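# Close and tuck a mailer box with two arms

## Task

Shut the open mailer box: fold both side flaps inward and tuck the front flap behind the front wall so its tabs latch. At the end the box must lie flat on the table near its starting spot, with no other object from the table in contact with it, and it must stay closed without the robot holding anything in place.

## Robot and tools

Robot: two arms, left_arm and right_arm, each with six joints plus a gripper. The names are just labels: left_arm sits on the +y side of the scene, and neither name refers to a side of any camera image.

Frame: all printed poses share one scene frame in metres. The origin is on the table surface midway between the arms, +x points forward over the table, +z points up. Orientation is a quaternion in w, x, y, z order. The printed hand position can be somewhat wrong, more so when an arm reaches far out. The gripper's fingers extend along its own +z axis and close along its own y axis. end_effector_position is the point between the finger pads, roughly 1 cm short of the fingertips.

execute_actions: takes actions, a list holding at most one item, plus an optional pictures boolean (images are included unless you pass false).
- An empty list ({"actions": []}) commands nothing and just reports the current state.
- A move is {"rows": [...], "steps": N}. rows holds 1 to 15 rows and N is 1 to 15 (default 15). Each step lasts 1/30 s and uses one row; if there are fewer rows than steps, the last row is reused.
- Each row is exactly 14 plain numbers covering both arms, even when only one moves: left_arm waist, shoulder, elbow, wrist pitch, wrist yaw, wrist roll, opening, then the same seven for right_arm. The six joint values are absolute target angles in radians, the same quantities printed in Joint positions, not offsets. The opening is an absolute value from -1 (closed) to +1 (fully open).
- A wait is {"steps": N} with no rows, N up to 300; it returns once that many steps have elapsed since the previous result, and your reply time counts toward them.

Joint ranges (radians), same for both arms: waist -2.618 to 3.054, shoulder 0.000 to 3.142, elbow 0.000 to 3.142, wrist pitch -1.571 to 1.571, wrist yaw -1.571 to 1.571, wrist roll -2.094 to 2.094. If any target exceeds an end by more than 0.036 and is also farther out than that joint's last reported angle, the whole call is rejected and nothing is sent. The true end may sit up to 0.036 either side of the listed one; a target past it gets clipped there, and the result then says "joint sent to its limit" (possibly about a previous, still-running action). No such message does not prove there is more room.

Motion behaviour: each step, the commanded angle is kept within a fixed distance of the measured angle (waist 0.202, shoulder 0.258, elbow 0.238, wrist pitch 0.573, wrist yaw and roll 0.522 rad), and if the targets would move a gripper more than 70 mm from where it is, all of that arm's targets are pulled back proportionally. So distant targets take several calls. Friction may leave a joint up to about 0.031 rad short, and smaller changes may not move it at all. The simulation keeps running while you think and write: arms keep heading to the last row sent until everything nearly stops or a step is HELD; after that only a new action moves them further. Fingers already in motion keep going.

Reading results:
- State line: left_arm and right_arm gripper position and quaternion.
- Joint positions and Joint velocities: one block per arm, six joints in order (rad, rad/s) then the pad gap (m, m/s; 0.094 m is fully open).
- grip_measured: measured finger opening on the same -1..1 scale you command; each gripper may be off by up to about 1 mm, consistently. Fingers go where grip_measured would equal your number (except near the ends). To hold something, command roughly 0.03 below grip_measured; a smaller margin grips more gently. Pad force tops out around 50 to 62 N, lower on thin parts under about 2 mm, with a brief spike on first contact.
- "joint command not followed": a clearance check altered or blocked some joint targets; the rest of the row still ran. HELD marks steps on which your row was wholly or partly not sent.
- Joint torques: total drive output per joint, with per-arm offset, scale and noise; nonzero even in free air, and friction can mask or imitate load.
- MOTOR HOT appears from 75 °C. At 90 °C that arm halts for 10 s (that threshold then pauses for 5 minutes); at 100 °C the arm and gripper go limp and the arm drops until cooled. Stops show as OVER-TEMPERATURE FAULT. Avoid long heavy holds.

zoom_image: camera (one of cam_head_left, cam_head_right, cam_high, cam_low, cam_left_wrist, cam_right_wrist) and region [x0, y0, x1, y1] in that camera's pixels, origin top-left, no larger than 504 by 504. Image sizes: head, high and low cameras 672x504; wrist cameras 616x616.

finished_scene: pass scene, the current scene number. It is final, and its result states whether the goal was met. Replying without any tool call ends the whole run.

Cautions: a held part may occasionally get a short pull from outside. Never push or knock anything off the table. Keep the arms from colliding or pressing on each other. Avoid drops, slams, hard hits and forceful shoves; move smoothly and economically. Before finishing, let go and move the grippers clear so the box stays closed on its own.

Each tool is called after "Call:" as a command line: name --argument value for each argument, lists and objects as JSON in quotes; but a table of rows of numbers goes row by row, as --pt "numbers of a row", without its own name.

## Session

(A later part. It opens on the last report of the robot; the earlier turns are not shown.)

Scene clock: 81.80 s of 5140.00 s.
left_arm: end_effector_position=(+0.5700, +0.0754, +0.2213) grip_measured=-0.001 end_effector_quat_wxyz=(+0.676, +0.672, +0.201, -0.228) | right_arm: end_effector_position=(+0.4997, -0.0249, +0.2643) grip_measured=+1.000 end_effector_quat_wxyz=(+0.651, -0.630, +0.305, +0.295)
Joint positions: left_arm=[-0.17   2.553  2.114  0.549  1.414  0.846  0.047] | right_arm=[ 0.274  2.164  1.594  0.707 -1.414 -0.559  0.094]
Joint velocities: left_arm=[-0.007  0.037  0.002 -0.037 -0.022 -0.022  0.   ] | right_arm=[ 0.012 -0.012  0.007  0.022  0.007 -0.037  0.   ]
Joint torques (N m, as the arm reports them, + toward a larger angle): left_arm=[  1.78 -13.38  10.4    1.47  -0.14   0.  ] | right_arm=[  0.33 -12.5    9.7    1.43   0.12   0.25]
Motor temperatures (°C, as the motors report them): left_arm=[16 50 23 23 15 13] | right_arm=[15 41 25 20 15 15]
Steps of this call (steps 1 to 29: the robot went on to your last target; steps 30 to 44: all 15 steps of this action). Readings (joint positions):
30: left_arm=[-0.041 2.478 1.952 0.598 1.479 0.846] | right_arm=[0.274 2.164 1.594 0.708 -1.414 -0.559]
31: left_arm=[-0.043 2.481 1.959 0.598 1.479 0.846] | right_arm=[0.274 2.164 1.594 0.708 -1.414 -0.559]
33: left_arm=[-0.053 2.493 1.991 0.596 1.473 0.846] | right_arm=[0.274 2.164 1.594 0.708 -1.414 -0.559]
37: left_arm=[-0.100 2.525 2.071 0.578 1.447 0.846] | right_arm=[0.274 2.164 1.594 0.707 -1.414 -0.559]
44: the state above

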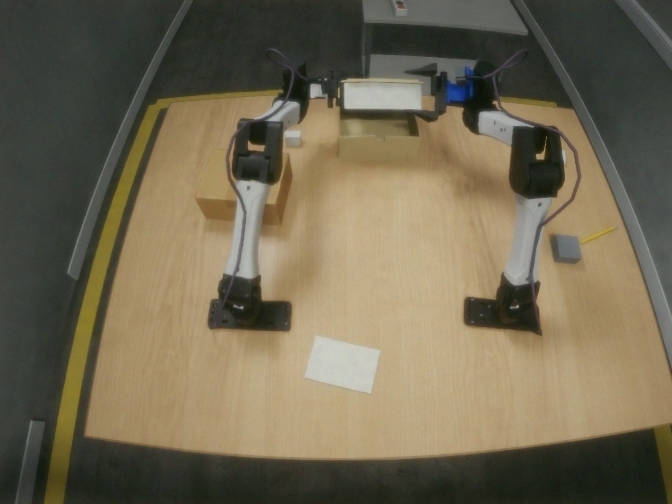

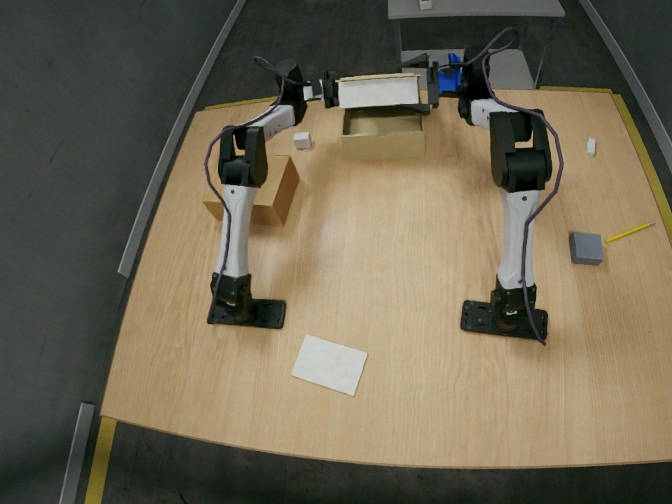

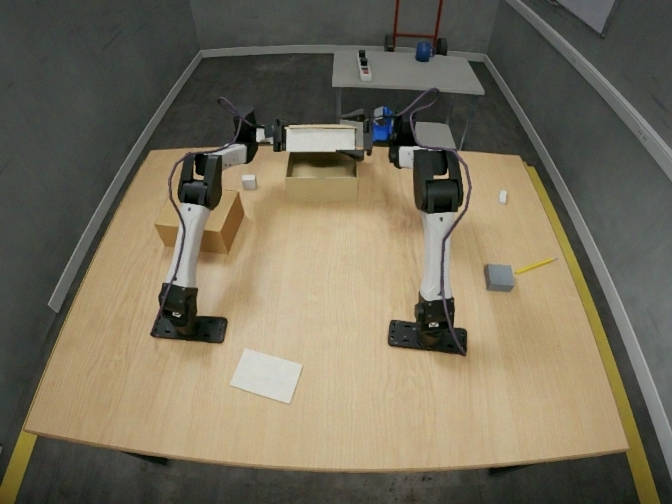

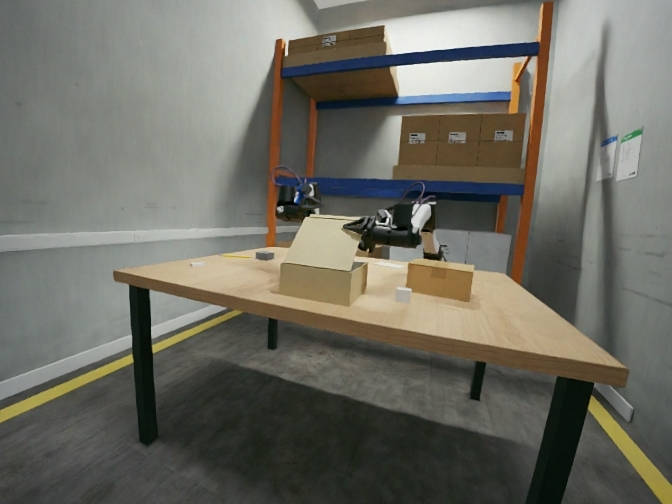

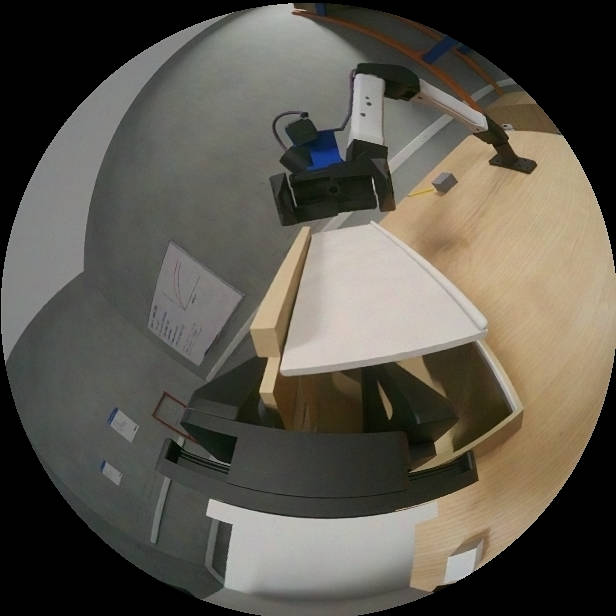

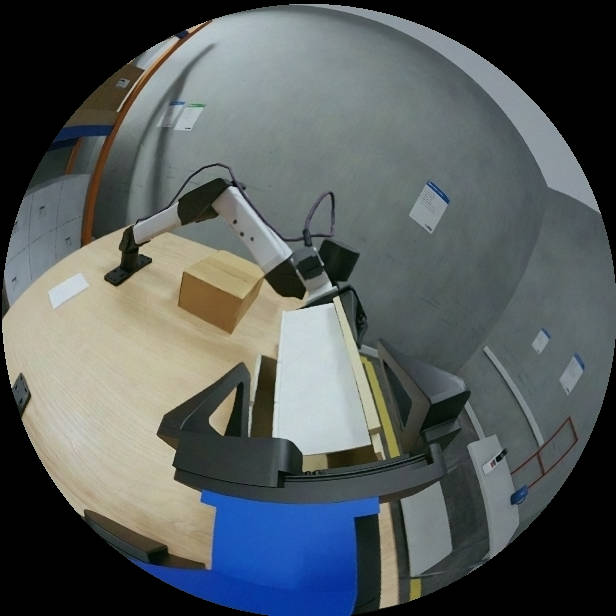

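Call:
execute_actions --actions '[{"rows":[[-0.155,2.575,2.128,0.52,1.395,0.85,0,0.275,2.14,1.57,0.68,-1.41,-0.55,1],[-0.155,2.575,2.128,0.52,1.395,0.85,0,0.275,2.11,1.55,0.66,-1.41,-0.55,1],[-0.155,2.575,2.128,0.52,1.395,0.85,0,0.275,2.08,1.53,0.64,-1.41,-0.55,1],[-0.155,2.575,2.128,0.52,1.395,0.85,0,0.275,2.05,1.51,0.62,-1.41,-0.55,1],[-0.155,2.575,2.128,0.52,1.395,0.85,0,0.275,2.02,1.50,0.60,-1.41,-0.55,1],[-0.155,2.575,2.128,0.52,1.395,0.85,0,0.275,1.985,1.49,0.59,-1.41,-0.55,1],[-0.155,2.575,2.128,0.52,1.395,0.85,-0.12,0.275,1.985,1.49,0.59,-1.41,-0.55,1],[-0.155,2.575,2.128,0.52,1.395,0.85,-0.24,0.275,1.985,1.49,0.59,-1.41,-0.55,1],[-0.155,2.575,2.128,0.52,1.395,0.85,-0.36,0.275,1.985,1.49,0.59,-1.41,-0.55,1],[-0.155,2.575,2.128,0.52,1.395,0.85,-0.48,0.275,1.985,1.49,0.59,-1.41,-0.6,0.9],[-0.155,2.575,2.128,0.52,1.395,0.85,-0.6,0.275,1.985,1.49,0.59,-1.41,-0.65,0.8],[-0.155,2.575,2.128,0.52,1.395,0.85,-0.72,0.275,1.985,1.49,0.59,-1.41,-0.7,0.7],[-0.155,2.575,2.128,0.52,1.395,0.85,-0.84,0.275,1.985,1.49,0.59,-1.41,-0.75,0.6],[-0.155,2.575,2.128,0.52,1.395,0.85,-0.92,0.275,1.985,1.49,0.59,-1.41,-0.8,0.5],[-0.155,2.575,2.128,0.52,1.395,0.85,-0.97,0.275,1.985,1.49,0.59,-1.41,-0.85,0.4]],"steps":15}]' --pictures false

Call:
execute_actions --actions '[{"steps":10}]'

Scene clock: 84.00 s of 5140.00 s.
left_arm: end_effector_position=(+0.5746, +0.0805, +0.2186) grip_measured=-0.936 end_effector_quat_wxyz=(+0.676, +0.669, +0.212, -0.226) | right_arm: end_effector_position=(+0.4647, -0.0296, +0.3078) grip_measured=+0.447 end_effector_quat_wxyz=(+0.668, -0.647, +0.267, +0.254)
Joint positions: left_arm=[-0.16   2.556  2.114  0.537  1.406  0.847  0.003] | right_arm=[ 0.274  1.981  1.499  0.61  -1.41  -0.691  0.068]
Joint velocities: left_arm=[-0.007  0.002  0.012 -0.11  -0.022 -0.037 -0.033] | right_arm=[-0.007 -0.002 -0.002 -0.271 -0.007 -0.93  -0.092]
Joint torques (N m, as the arm reports them, + toward a larger angle): left_arm=[  0.89 -13.36  10.41   1.61  -0.09  -0.02] | right_arm=[  0.39 -11.3    8.45   1.57   0.07   0.07]
Motor temperatures (°C, as the motors report them): left_arm=[16 50 24 23 15 13] | right_arm=[15 41 25 20 15 15]
Steps of this call (steps 1 to 15: the robot went on to your last target; steps 16 to 51: nothing new was sent; steps 52 to 66: all 15 steps of this action). Readings (joint positions):
52: left_arm=[-0.160 2.556 2.114 0.539 1.406 0.846] | right_arm=[0.274 2.164 1.593 0.705 -1.414 -0.559]
53: left_arm=[-0.160 2.556 2.114 0.539 1.406 0.846] | right_arm=[0.274 2.158 1.585 0.698 -1.413 -0.559]
55: left_arm=[-0.160 2.556 2.114 0.539 1.406 0.846] | right_arm=[0.274 2.129 1.549 0.672 -1.411 -0.559]
59: left_arm=[-0.160 2.556 2.114 0.539 1.406 0.847] | right_arm=[0.274 2.036 1.499 0.616 -1.410 -0.559]
66: the state above

Scene clock: 84.33 s of 5140.00 s.
left_arm: end_effector_position=(+0.5748, +0.0805, +0.2182) grip_measured=-0.942 end_effector_quat_wxyz=(+0.675, +0.668, +0.214, -0.227) | right_arm: end_effector_position=(+0.4649, -0.0296, +0.3067) grip_measured=+0.401 end_effector_quat_wxyz=(+0.682, -0.663, +0.227, +0.212)
Joint positions: left_arm=[-0.16   2.556  2.114  0.533  1.404  0.847  0.003] | right_arm=[ 0.274  1.981  1.499  0.599 -1.41  -0.826  0.066]
Joint velocities: left_arm=[ 0.002  0.012 -0.002 -0.007  0.022 -0.051 -0.   ] | right_arm=[-0.012 -0.002  0.012 -0.051 -0.066 -0.168 -0.001]
Joint torques (N m, as the arm reports them, + toward a larger angle): left_arm=[  0.86 -13.42  10.37   1.52  -0.09   0.  ] | right_arm=[  0.38 -11.16   8.39   1.4    0.07   0.06]
Motor temperatures (°C, as the motors report them): left_arm=[16 50 24 23 15 13] | right_arm=[15 41 25 20 15 15]
Steps of this call (steps 1 to 10: the robot went on to your last target). Readings (joint positions):
1: left_arm=[-0.160 2.556 2.114 0.536 1.404 0.847] | right_arm=[0.274 1.981 1.499 0.605 -1.410 -0.721]
2: left_arm=[-0.160 2.556 2.114 0.534 1.404 0.847] | right_arm=[0.274 1.981 1.499 0.604 -1.410 -0.746]
4: left_arm=[-0.160 2.556 2.114 0.533 1.404 0.847] | right_arm=[0.274 1.981 1.499 0.603 -1.410 -0.781]
8: left_arm=[-0.160 2.556 2.114 0.533 1.404 0.847] | right_arm=[0.274 1.981 1.499 0.600 -1.410 -0.817]
10: the state above

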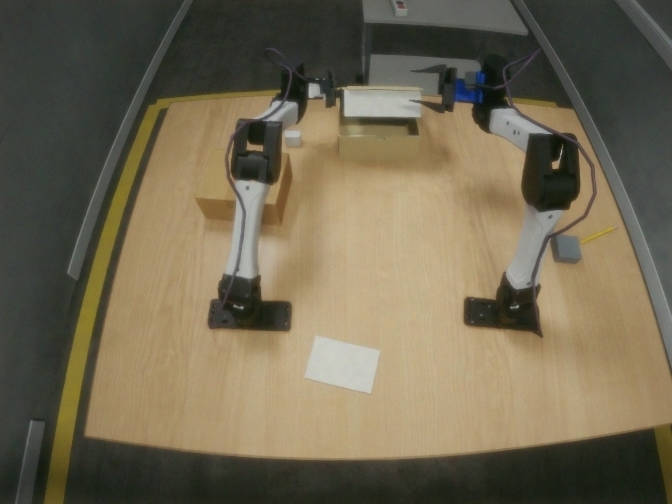

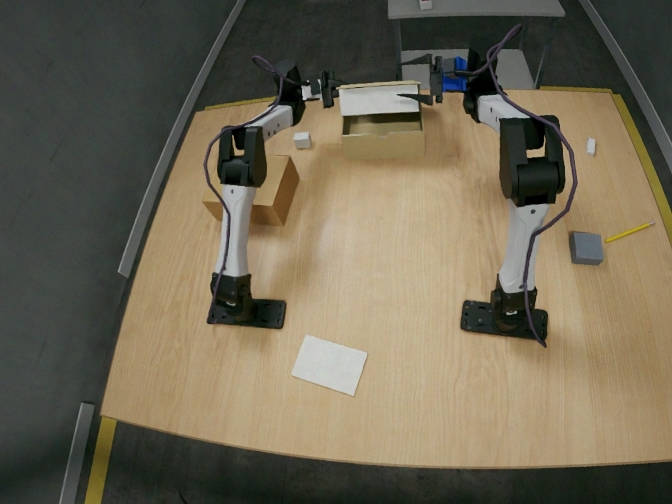

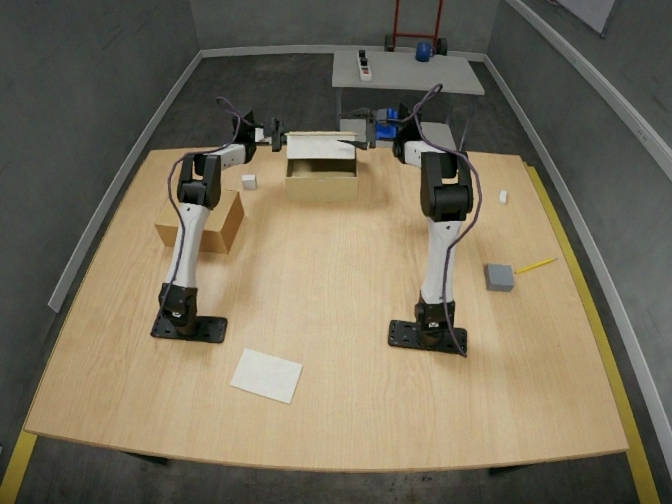

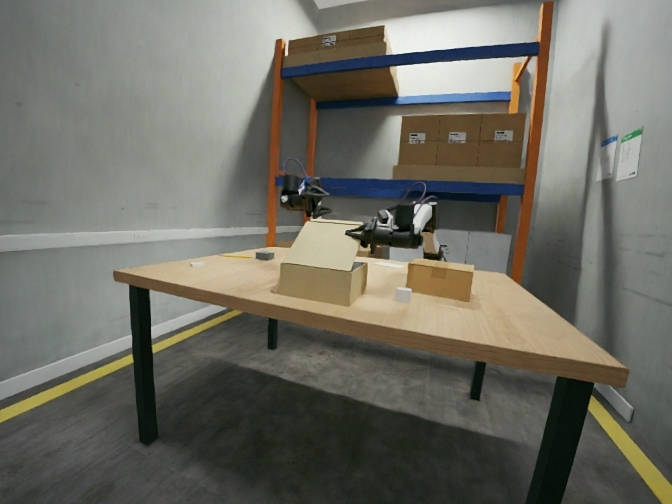

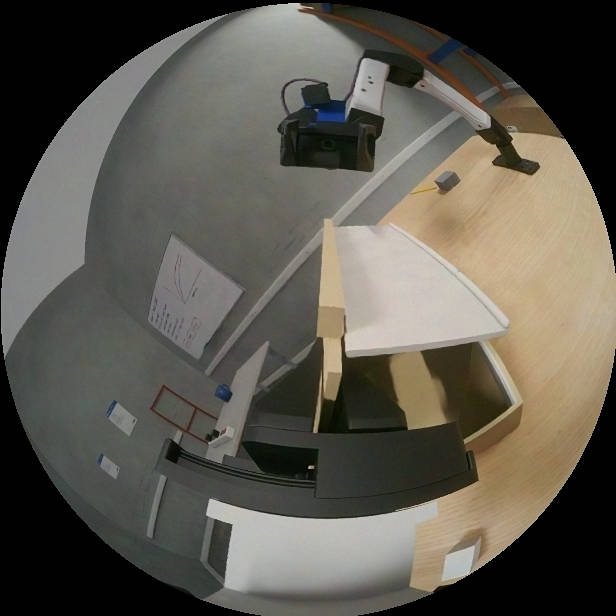

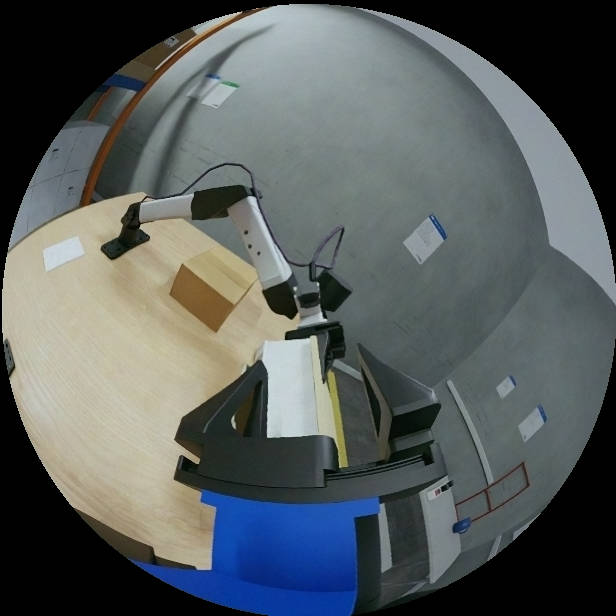

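Call:
execute_actions --actions '[]'

Scene clock: 86.00 s of 5140.00 s.
left_arm: end_effector_position=(+0.5748, +0.0805, +0.2182) grip_measured=-0.942 end_effector_quat_wxyz=(+0.675, +0.668, +0.214, -0.227) | right_arm: end_effector_position=(+0.4649, -0.0296, +0.3066) grip_measured=+0.401 end_effector_quat_wxyz=(+0.683, -0.665, +0.222, +0.207)
Joint positions: left_arm=[-0.16   2.556  2.114  0.533  1.404  0.847  0.003] | right_arm=[ 0.274  1.981  1.499  0.598 -1.41  -0.841  0.066]
Joint velocities: left_arm=[ 0.002  0.007 -0.017 -0.022  0.066  0.007  0.001] | right_arm=[-0.002 -0.007 -0.007  0.051  0.022 -0.125  0.   ]
Joint torques (N m, as the arm reports them, + toward a larger angle): left_arm=[  0.85 -13.42  10.38   1.53  -0.09   0.  ] | right_arm=[  0.34 -11.17   8.4    1.42   0.07   0.07]
Motor temperatures (°C, as the motors report them): left_arm=[16 50 24 23 15 13] | right_arm=[15 41 25 20 15 15]
Steps of this call (steps 1 to 30: the robot went on to your last target; steps 31 to 50: nothing new was sent). Readings (joint positions):
1: left_arm=[-0.160 2.556 2.114 0.533 1.404 0.847] | right_arm=[0.274 1.981 1.499 0.598 -1.410 -0.829]
2: left_arm=[-0.160 2.556 2.114 0.533 1.404 0.847] | right_arm=[0.274 1.981 1.499 0.598 -1.410 -0.831]
4: left_arm=[-0.160 2.556 2.114 0.533 1.404 0.847] | right_arm=[0.274 1.981 1.499 0.598 -1.410 -0.835]
8: left_arm=[-0.160 2.556 2.114 0.533 1.404 0.847] | right_arm=[0.274 1.981 1.499 0.598 -1.410 -0.839]
50: the state above
All arms were judged still, so your last target was given up. Only a new action makes them travel on or press farther. Fingers that are still opening or closing keep moving.

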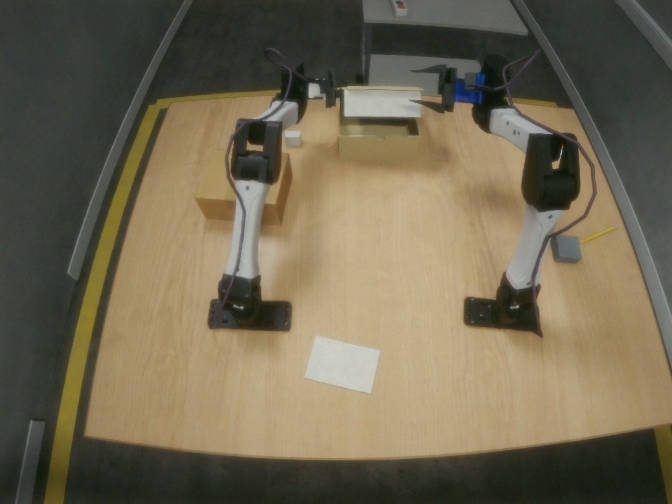

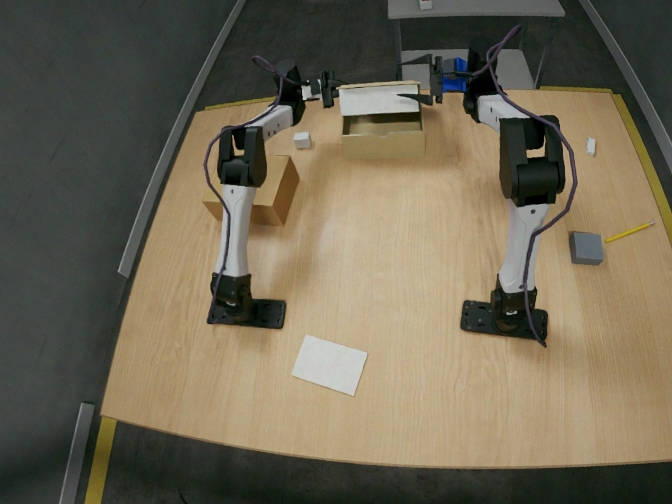

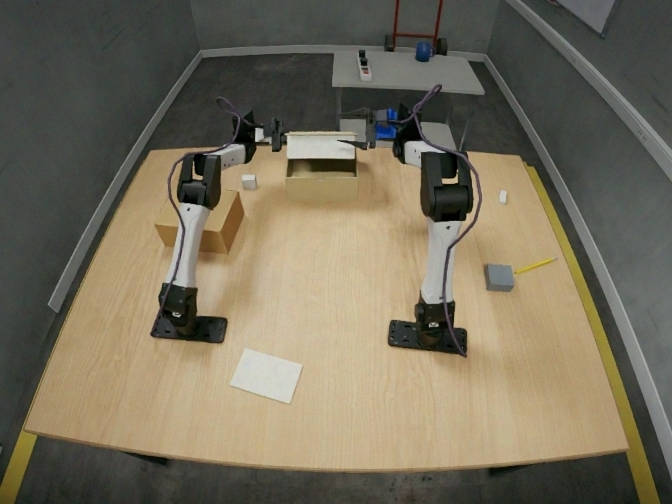

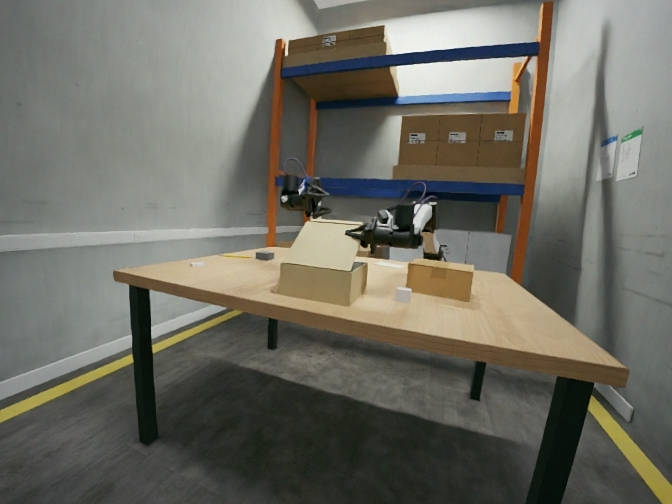

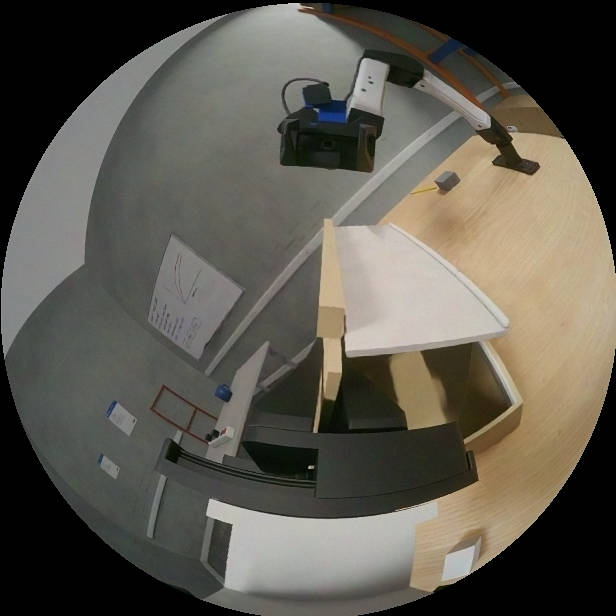

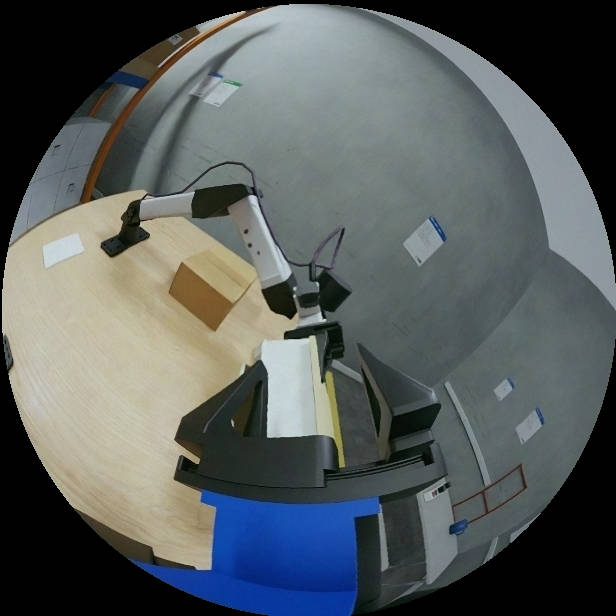

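Call:
execute_actions --actions '[{"rows":[[-0.162,2.54,2.08,0.55,1.40,0.85,-0.97,0.275,1.985,1.49,0.59,-1.41,-0.85,0.4],[-0.166,2.52,2.045,0.565,1.395,0.85,-0.97,0.275,1.985,1.49,0.59,-1.41,-0.85,0.4],[-0.166,2.52,2.045,0.565,1.395,0.85,-0.97,0.275,1.985,1.49,0.59,-1.41,-0.85,0.4],[-0.172,2.5,2.01,0.58,1.39,0.85,-0.97,0.275,1.985,1.49,0.59,-1.41,-0.85,0.4],[-0.172,2.5,2.01,0.58,1.39,0.85,-0.97,0.275,1.985,1.49,0.59,-1.41,-0.85,0.4],[-0.178,2.48,1.975,0.595,1.385,0.85,-0.97,0.275,1.985,1.49,0.59,-1.41,-0.85,0.4],[-0.178,2.48,1.975,0.595,1.385,0.85,-0.97,0.275,1.985,1.49,0.59,-1.41,-0.85,0.4],[-0.184,2.46,1.94,0.61,1.38,0.85,-0.97,0.275,1.985,1.49,0.59,-1.41,-0.85,0.4],[-0.184,2.46,1.94,0.61,1.38,0.85,-0.97,0.275,1.985,1.49,0.59,-1.41,-0.85,0.4],[-0.19,2.44,1.905,0.625,1.375,0.85,-0.97,0.275,1.985,1.49,0.59,-1.41,-0.85,0.4],[-0.19,2.44,1.905,0.625,1.375,0.85,-0.97,0.275,1.985,1.49,0.59,-1.41,-0.85,0.4],[-0.195,2.42,1.87,0.645,1.375,0.85,-0.97,0.275,1.985,1.49,0.59,-1.41,-0.85,0.4]],"steps":15}]' --pictures false

Call:
execute_actions --actions '[{"rows":[[-0.195,2.42,1.87,0.645,1.375,0.85,-0.97,0.275,1.995,1.47,0.63,-1.41,-0.85,0.4],[-0.195,2.42,1.87,0.645,1.375,0.85,-0.97,0.275,1.995,1.47,0.63,-1.41,-0.85,0.4],[-0.195,2.42,1.87,0.645,1.375,0.85,-0.97,0.275,2.01,1.445,0.67,-1.41,-0.85,0.4],[-0.195,2.42,1.87,0.645,1.375,0.85,-0.97,0.275,2.01,1.445,0.67,-1.41,-0.85,0.4],[-0.195,2.42,1.87,0.645,1.375,0.85,-0.97,0.275,2.03,1.425,0.71,-1.41,-0.85,0.4],[-0.195,2.42,1.87,0.645,1.375,0.85,-0.97,0.275,2.03,1.425,0.71,-1.41,-0.85,0.4],[-0.195,2.42,1.87,0.645,1.375,0.85,-0.97,0.275,2.05,1.41,0.74,-1.41,-0.85,0.4],[-0.195,2.42,1.87,0.645,1.375,0.85,-0.97,0.275,2.05,1.41,0.74,-1.41,-0.85,0.4],[-0.195,2.42,1.87,0.645,1.375,0.85,-0.97,0.275,2.068,1.40,0.76,-1.41,-0.85,0.4]],"steps":15}]'

Scene clock: 89.67 s of 5140.00 s.
left_arm: end_effector_position=(+0.5456, +0.0709, +0.2179) grip_measured=-0.942 end_effector_quat_wxyz=(+0.673, +0.668, +0.215, -0.233) | right_arm: end_effector_position=(+0.4649, -0.0296, +0.3066) grip_measured=+0.401 end_effector_quat_wxyz=(+0.683, -0.665, +0.222, +0.207)
Joint positions: left_arm=[-0.187  2.434  1.892  0.617  1.385  0.853  0.003] | right_arm=[ 0.274  1.981  1.499  0.597 -1.41  -0.842  0.066]
Joint velocities: left_arm=[-0.081 -0.051 -0.125  0.081  0.022 -0.007  0.001] | right_arm=[ 0.007 -0.007  0.002  0.022  0.022  0.022  0.001]
Joint torques (N m, as the arm reports them, + toward a larger angle): left_arm=[  0.25 -14.99   7.33   1.87  -0.09  -0.05] | right_arm=[  0.33 -11.19   8.38   1.42   0.07   0.07]
Motor temperatures (°C, as the motors report them): left_arm=[16 51 24 23 15 13] | right_arm=[15 41 25 20 15 15]
Steps of this call (steps 1 to 90: nothing new was sent; then 0.17 s passed at rest; steps 91 to 105: all 15 steps of this action). Readings (joint positions):
91: left_arm=[-0.160 2.555 2.111 0.534 1.404 0.847] | right_arm=[0.274 1.981 1.499 0.598 -1.410 -0.841]
92: left_arm=[-0.160 2.549 2.097 0.540 1.403 0.848] | right_arm=[0.274 1.981 1.499 0.598 -1.410 -0.842]
94: left_arm=[-0.160 2.533 2.065 0.553 1.400 0.852] | right_arm=[0.274 1.981 1.499 0.598 -1.410 -0.842]
98: left_arm=[-0.164 2.492 1.995 0.577 1.393 0.853] | right_arm=[0.274 1.981 1.499 0.597 -1.410 -0.842]
105: the state above

Scene clock: 90.17 s of 5140.00 s.
left_arm: end_effector_position=(+0.5438, +0.0686, +0.2173) grip_measured=-0.942 end_effector_quat_wxyz=(+0.673, +0.669, +0.212, -0.233) | right_arm: end_effector_position=(+0.4719, -0.0287, +0.2459) grip_measured=+0.401 end_effector_quat_wxyz=(+0.673, -0.661, +0.243, +0.226)
Joint positions: left_arm=[-0.192  2.434  1.886  0.627  1.385  0.853  0.003] | right_arm=[ 0.274  2.073  1.406  0.72  -1.41  -0.842  0.066]
Joint velocities: left_arm=[ 0.007  0.007 -0.017 -0.081  0.051 -0.037  0.   ] | right_arm=[ 0.007  0.002  0.002  0.081 -0.037  0.081  0.   ]
Joint torques (N m, as the arm reports them, + toward a larger angle): left_arm=[  0.09 -15.18   7.25   1.87  -0.09  -0.04] | right_arm=[  0.36 -12.43   8.28   1.85   0.01   0.06]
Motor temperatures (°C, as the motors report them): left_arm=[16 51 24 23 15 13] | right_arm=[15 41 25 20 15 15]
Steps of this call (steps 1 to 15: all 15 steps of this action). Readings (joint positions):
1: left_arm=[-0.190 2.434 1.890 0.620 1.385 0.853] | right_arm=[0.274 1.981 1.497 0.601 -1.410 -0.842]
2: left_arm=[-0.192 2.434 1.889 0.622 1.385 0.853] | right_arm=[0.274 1.981 1.493 0.606 -1.410 -0.842]
4: left_arm=[-0.192 2.434 1.887 0.625 1.385 0.853] | right_arm=[0.274 1.983 1.476 0.626 -1.410 -0.842]
8: left_arm=[-0.192 2.434 1.887 0.627 1.385 0.853] | right_arm=[0.274 2.013 1.439 0.683 -1.410 -0.842]
15: the state above

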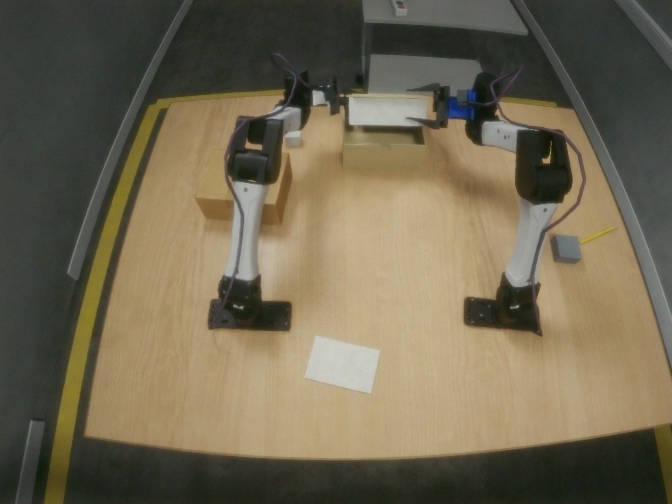

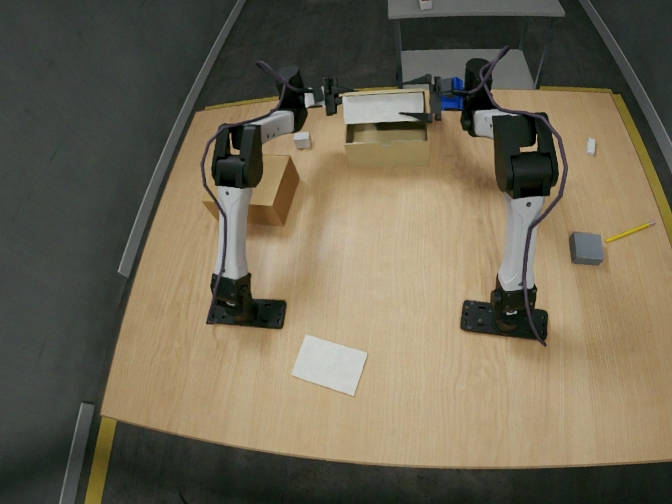

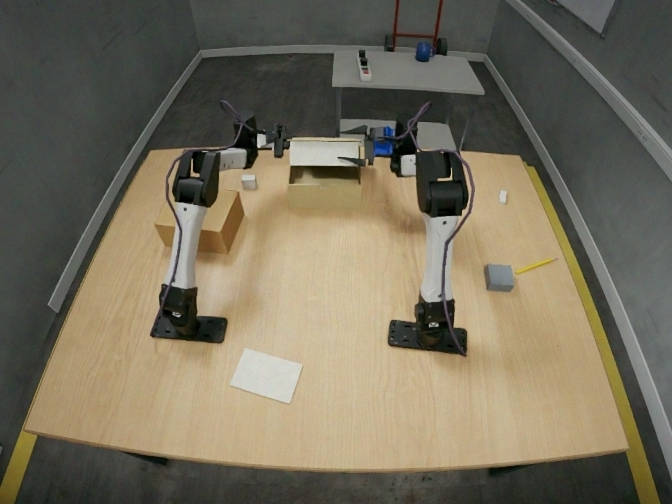

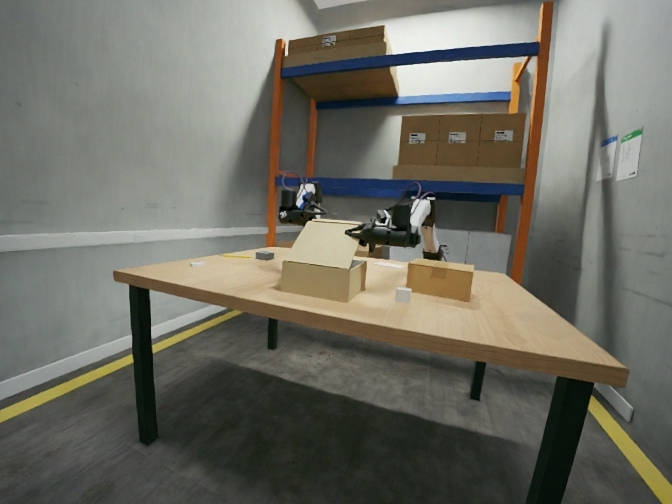

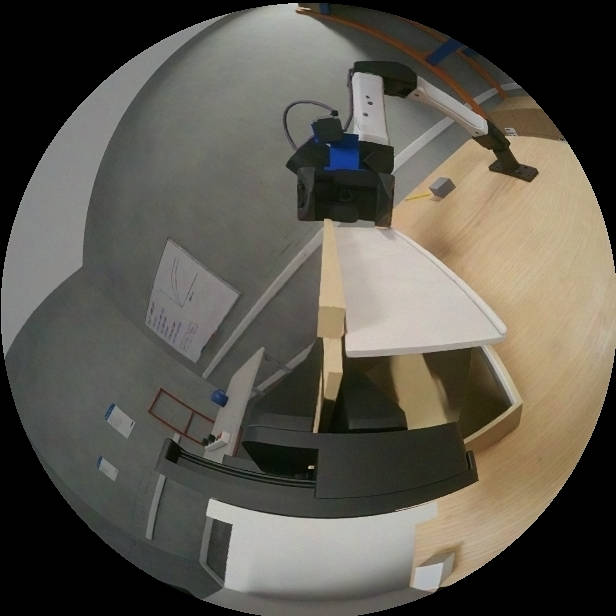

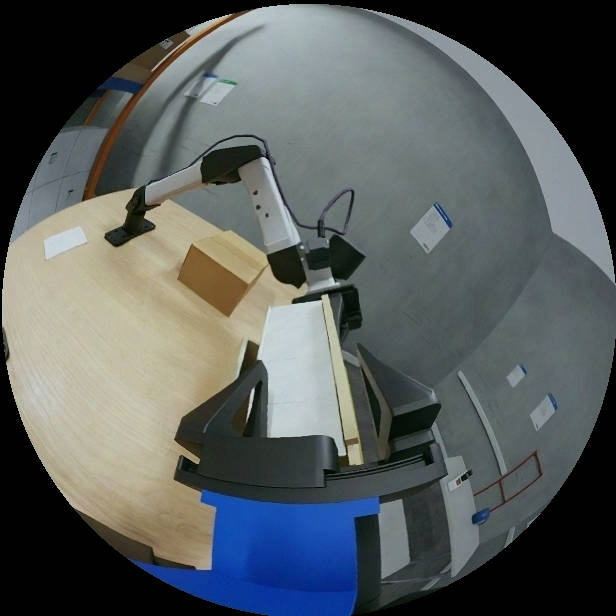

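Call:
execute_actions --actions '[{"rows":[[-0.195,2.42,1.87,0.645,1.375,0.85,-0.97,0.27,2.09,1.44,0.76,-1.415,-0.85,0.4],[-0.195,2.42,1.87,0.645,1.375,0.85,-0.97,0.27,2.09,1.44,0.76,-1.415,-0.85,0.4],[-0.195,2.42,1.87,0.645,1.375,0.85,-0.97,0.265,2.115,1.48,0.76,-1.42,-0.85,0.4],[-0.195,2.42,1.87,0.645,1.375,0.85,-0.97,0.265,2.115,1.48,0.76,-1.42,-0.85,0.4],[-0.195,2.42,1.87,0.645,1.375,0.85,-0.97,0.26,2.145,1.515,0.76,-1.425,-0.85,0.4],[-0.195,2.42,1.87,0.645,1.375,0.85,-0.97,0.26,2.145,1.515,0.76,-1.425,-0.85,0.4],[-0.195,2.42,1.87,0.645,1.375,0.85,-0.97,0.255,2.18,1.545,0.76,-1.43,-0.85,0.4],[-0.195,2.42,1.87,0.645,1.375,0.85,-0.97,0.255,2.18,1.545,0.76,-1.43,-0.85,0.4],[-0.195,2.42,1.87,0.645,1.375,0.85,-0.97,0.255,2.21,1.575,0.76,-1.43,-0.85,0.4],[-0.195,2.42,1.87,0.645,1.375,0.85,-0.97,0.255,2.21,1.575,0.76,-1.43,-0.85,0.4],[-0.195,2.42,1.87,0.645,1.375,0.85,-0.97,0.255,2.24,1.605,0.76,-1.43,-0.85,0.4],[-0.195,2.42,1.87,0.645,1.375,0.85,-0.97,0.255,2.24,1.605,0.76,-1.43,-0.85,0.4],[-0.195,2.42,1.87,0.645,1.375,0.85,-0.97,0.255,2.272,1.635,0.76,-1.43,-0.85,0.4]],"steps":15}]' --pictures false

Call:
execute_actions --actions '[{"steps":8}]'

Scene clock: 92.10 s of 5140.00 s.
left_arm: end_effector_position=(+0.5470, +0.0686, +0.2176) grip_measured=-0.942 end_effector_quat_wxyz=(+0.676, +0.667, +0.218, -0.226) | right_arm: end_effector_position=(+0.5115, -0.0291, +0.2330) grip_measured=+0.401 end_effector_quat_wxyz=(+0.682, -0.666, +0.219, +0.209)
Joint positions: left_arm=[-0.192  2.434  1.886  0.628  1.366  0.853  0.003] | right_arm=[ 0.262  2.248  1.61   0.753 -1.43  -0.842  0.066]
Joint velocities: left_arm=[-0.007  0.012 -0.007  0.022 -0.037 -0.007  0.001] | right_arm=[ 0.002  0.335  0.125 -0.037  0.051  0.007  0.   ]
Joint torques (N m, as the arm reports them, + toward a larger angle): left_arm=[  0.09 -15.23   7.22   1.89   0.13  -0.06] | right_arm=[ -0.19 -13.04  10.7    1.55   0.07   0.07]
Motor temperatures (°C, as the motors report them): left_arm=[16 51 24 23 15 13] | right_arm=[15 40 25 20 15 15]
Steps of this call (steps 1 to 30: the robot went on to your last target; steps 31 to 43: nothing new was sent; steps 44 to 58: all 15 steps of this action). Readings (joint positions):
44: left_arm=[-0.192 2.434 1.886 0.627 1.385 0.853] | right_arm=[0.274 2.074 1.408 0.745 -1.411 -0.842]
45: left_arm=[-0.192 2.434 1.886 0.627 1.385 0.853] | right_arm=[0.274 2.076 1.413 0.745 -1.411 -0.842]
47: left_arm=[-0.192 2.434 1.886 0.627 1.385 0.853] | right_arm=[0.274 2.089 1.441 0.746 -1.414 -0.842]
51: left_arm=[-0.192 2.434 1.886 0.628 1.383 0.853] | right_arm=[0.270 2.138 1.514 0.751 -1.421 -0.842]
58: the state above

Scene clock: 92.37 s of 5140.00 s.
left_arm: end_effector_position=(+0.5472, +0.0686, +0.2176) grip_measured=-0.942 end_effector_quat_wxyz=(+0.676, +0.666, +0.218, -0.226) | right_arm: end_effector_position=(+0.5140, -0.0288, +0.2229) grip_measured=+0.401 end_effector_quat_wxyz=(+0.679, -0.665, +0.225, +0.215)
Joint positions: left_arm=[-0.192  2.434  1.886  0.628  1.366  0.853  0.003] | right_arm=[ 0.262  2.269  1.612  0.753 -1.431 -0.842  0.066]
Joint velocities: left_arm=[ 0.012 -0.002  0.007  0.037  0.037 -0.022 -0.   ] | right_arm=[-0.002  0.002  0.012 -0.022 -0.022 -0.022 -0.001]
Joint torques (N m, as the arm reports them, + toward a larger angle): left_arm=[  0.1  -15.19   7.21   1.88   0.1   -0.07] | right_arm=[ -0.16 -13.44  11.14   1.55   0.06   0.08]
Motor temperatures (°C, as the motors report them): left_arm=[16 51 24 23 15 13] | right_arm=[15 40 25 20 15 15]
Steps of this call (steps 1 to 8: the robot went on to your last target). Readings (joint positions):
1: left_arm=[-0.192 2.434 1.886 0.628 1.366 0.853] | right_arm=[0.262 2.256 1.612 0.753 -1.430 -0.842]
2: left_arm=[-0.192 2.434 1.886 0.628 1.366 0.853] | right_arm=[0.262 2.262 1.612 0.753 -1.430 -0.842]
4: left_arm=[-0.192 2.434 1.886 0.628 1.366 0.853] | right_arm=[0.262 2.269 1.612 0.753 -1.431 -0.842]
8: the state above

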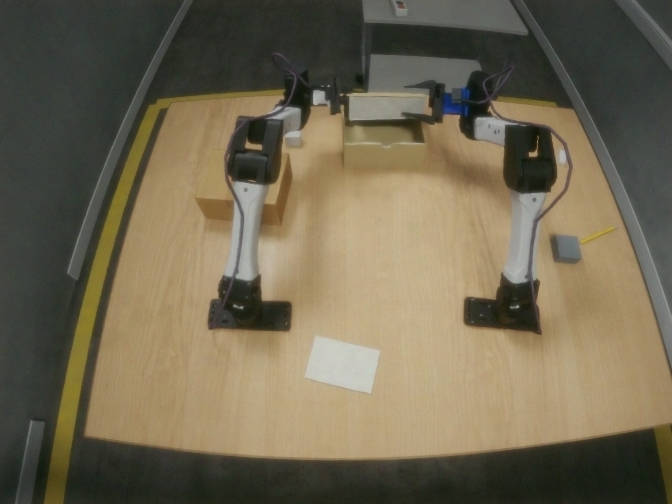

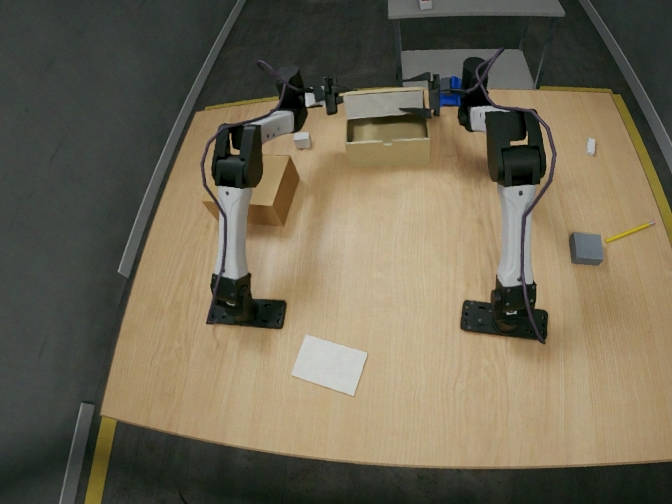

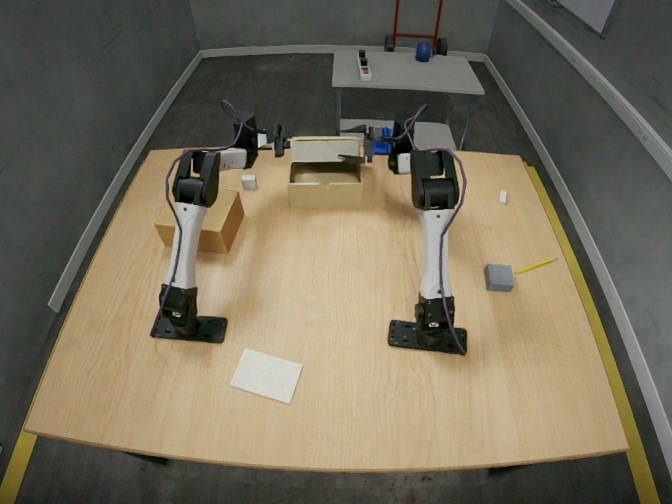

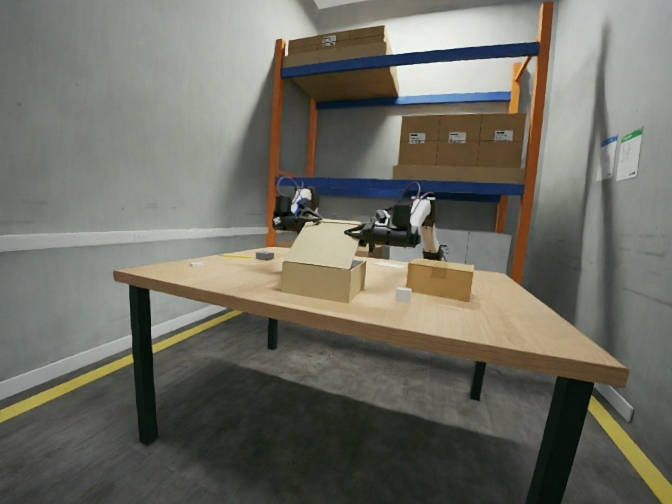

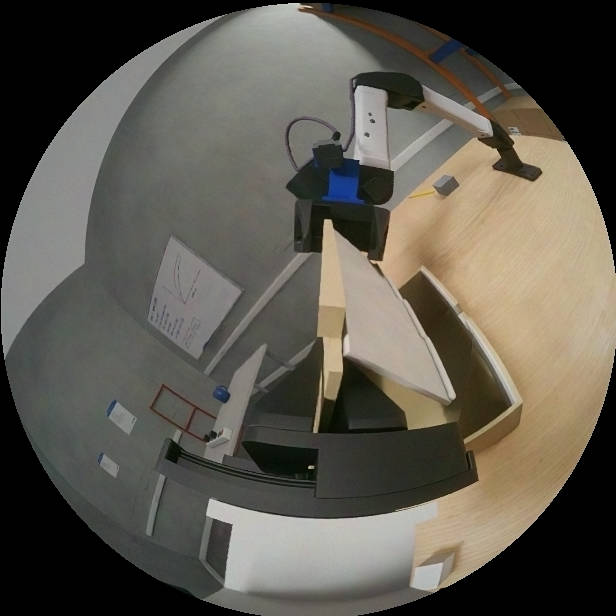

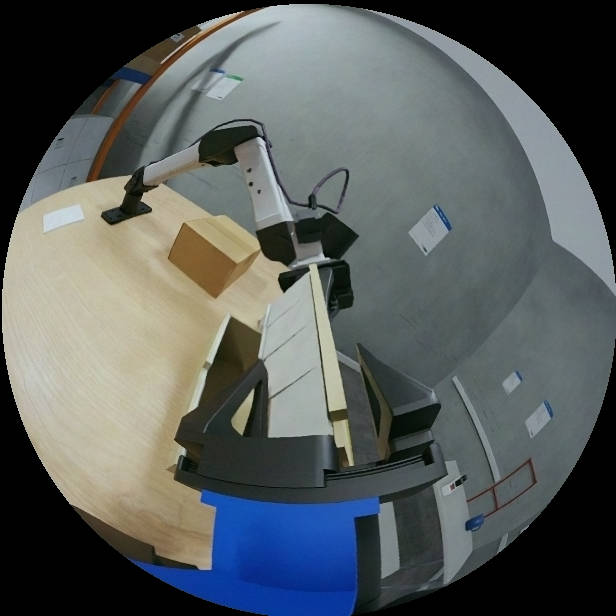

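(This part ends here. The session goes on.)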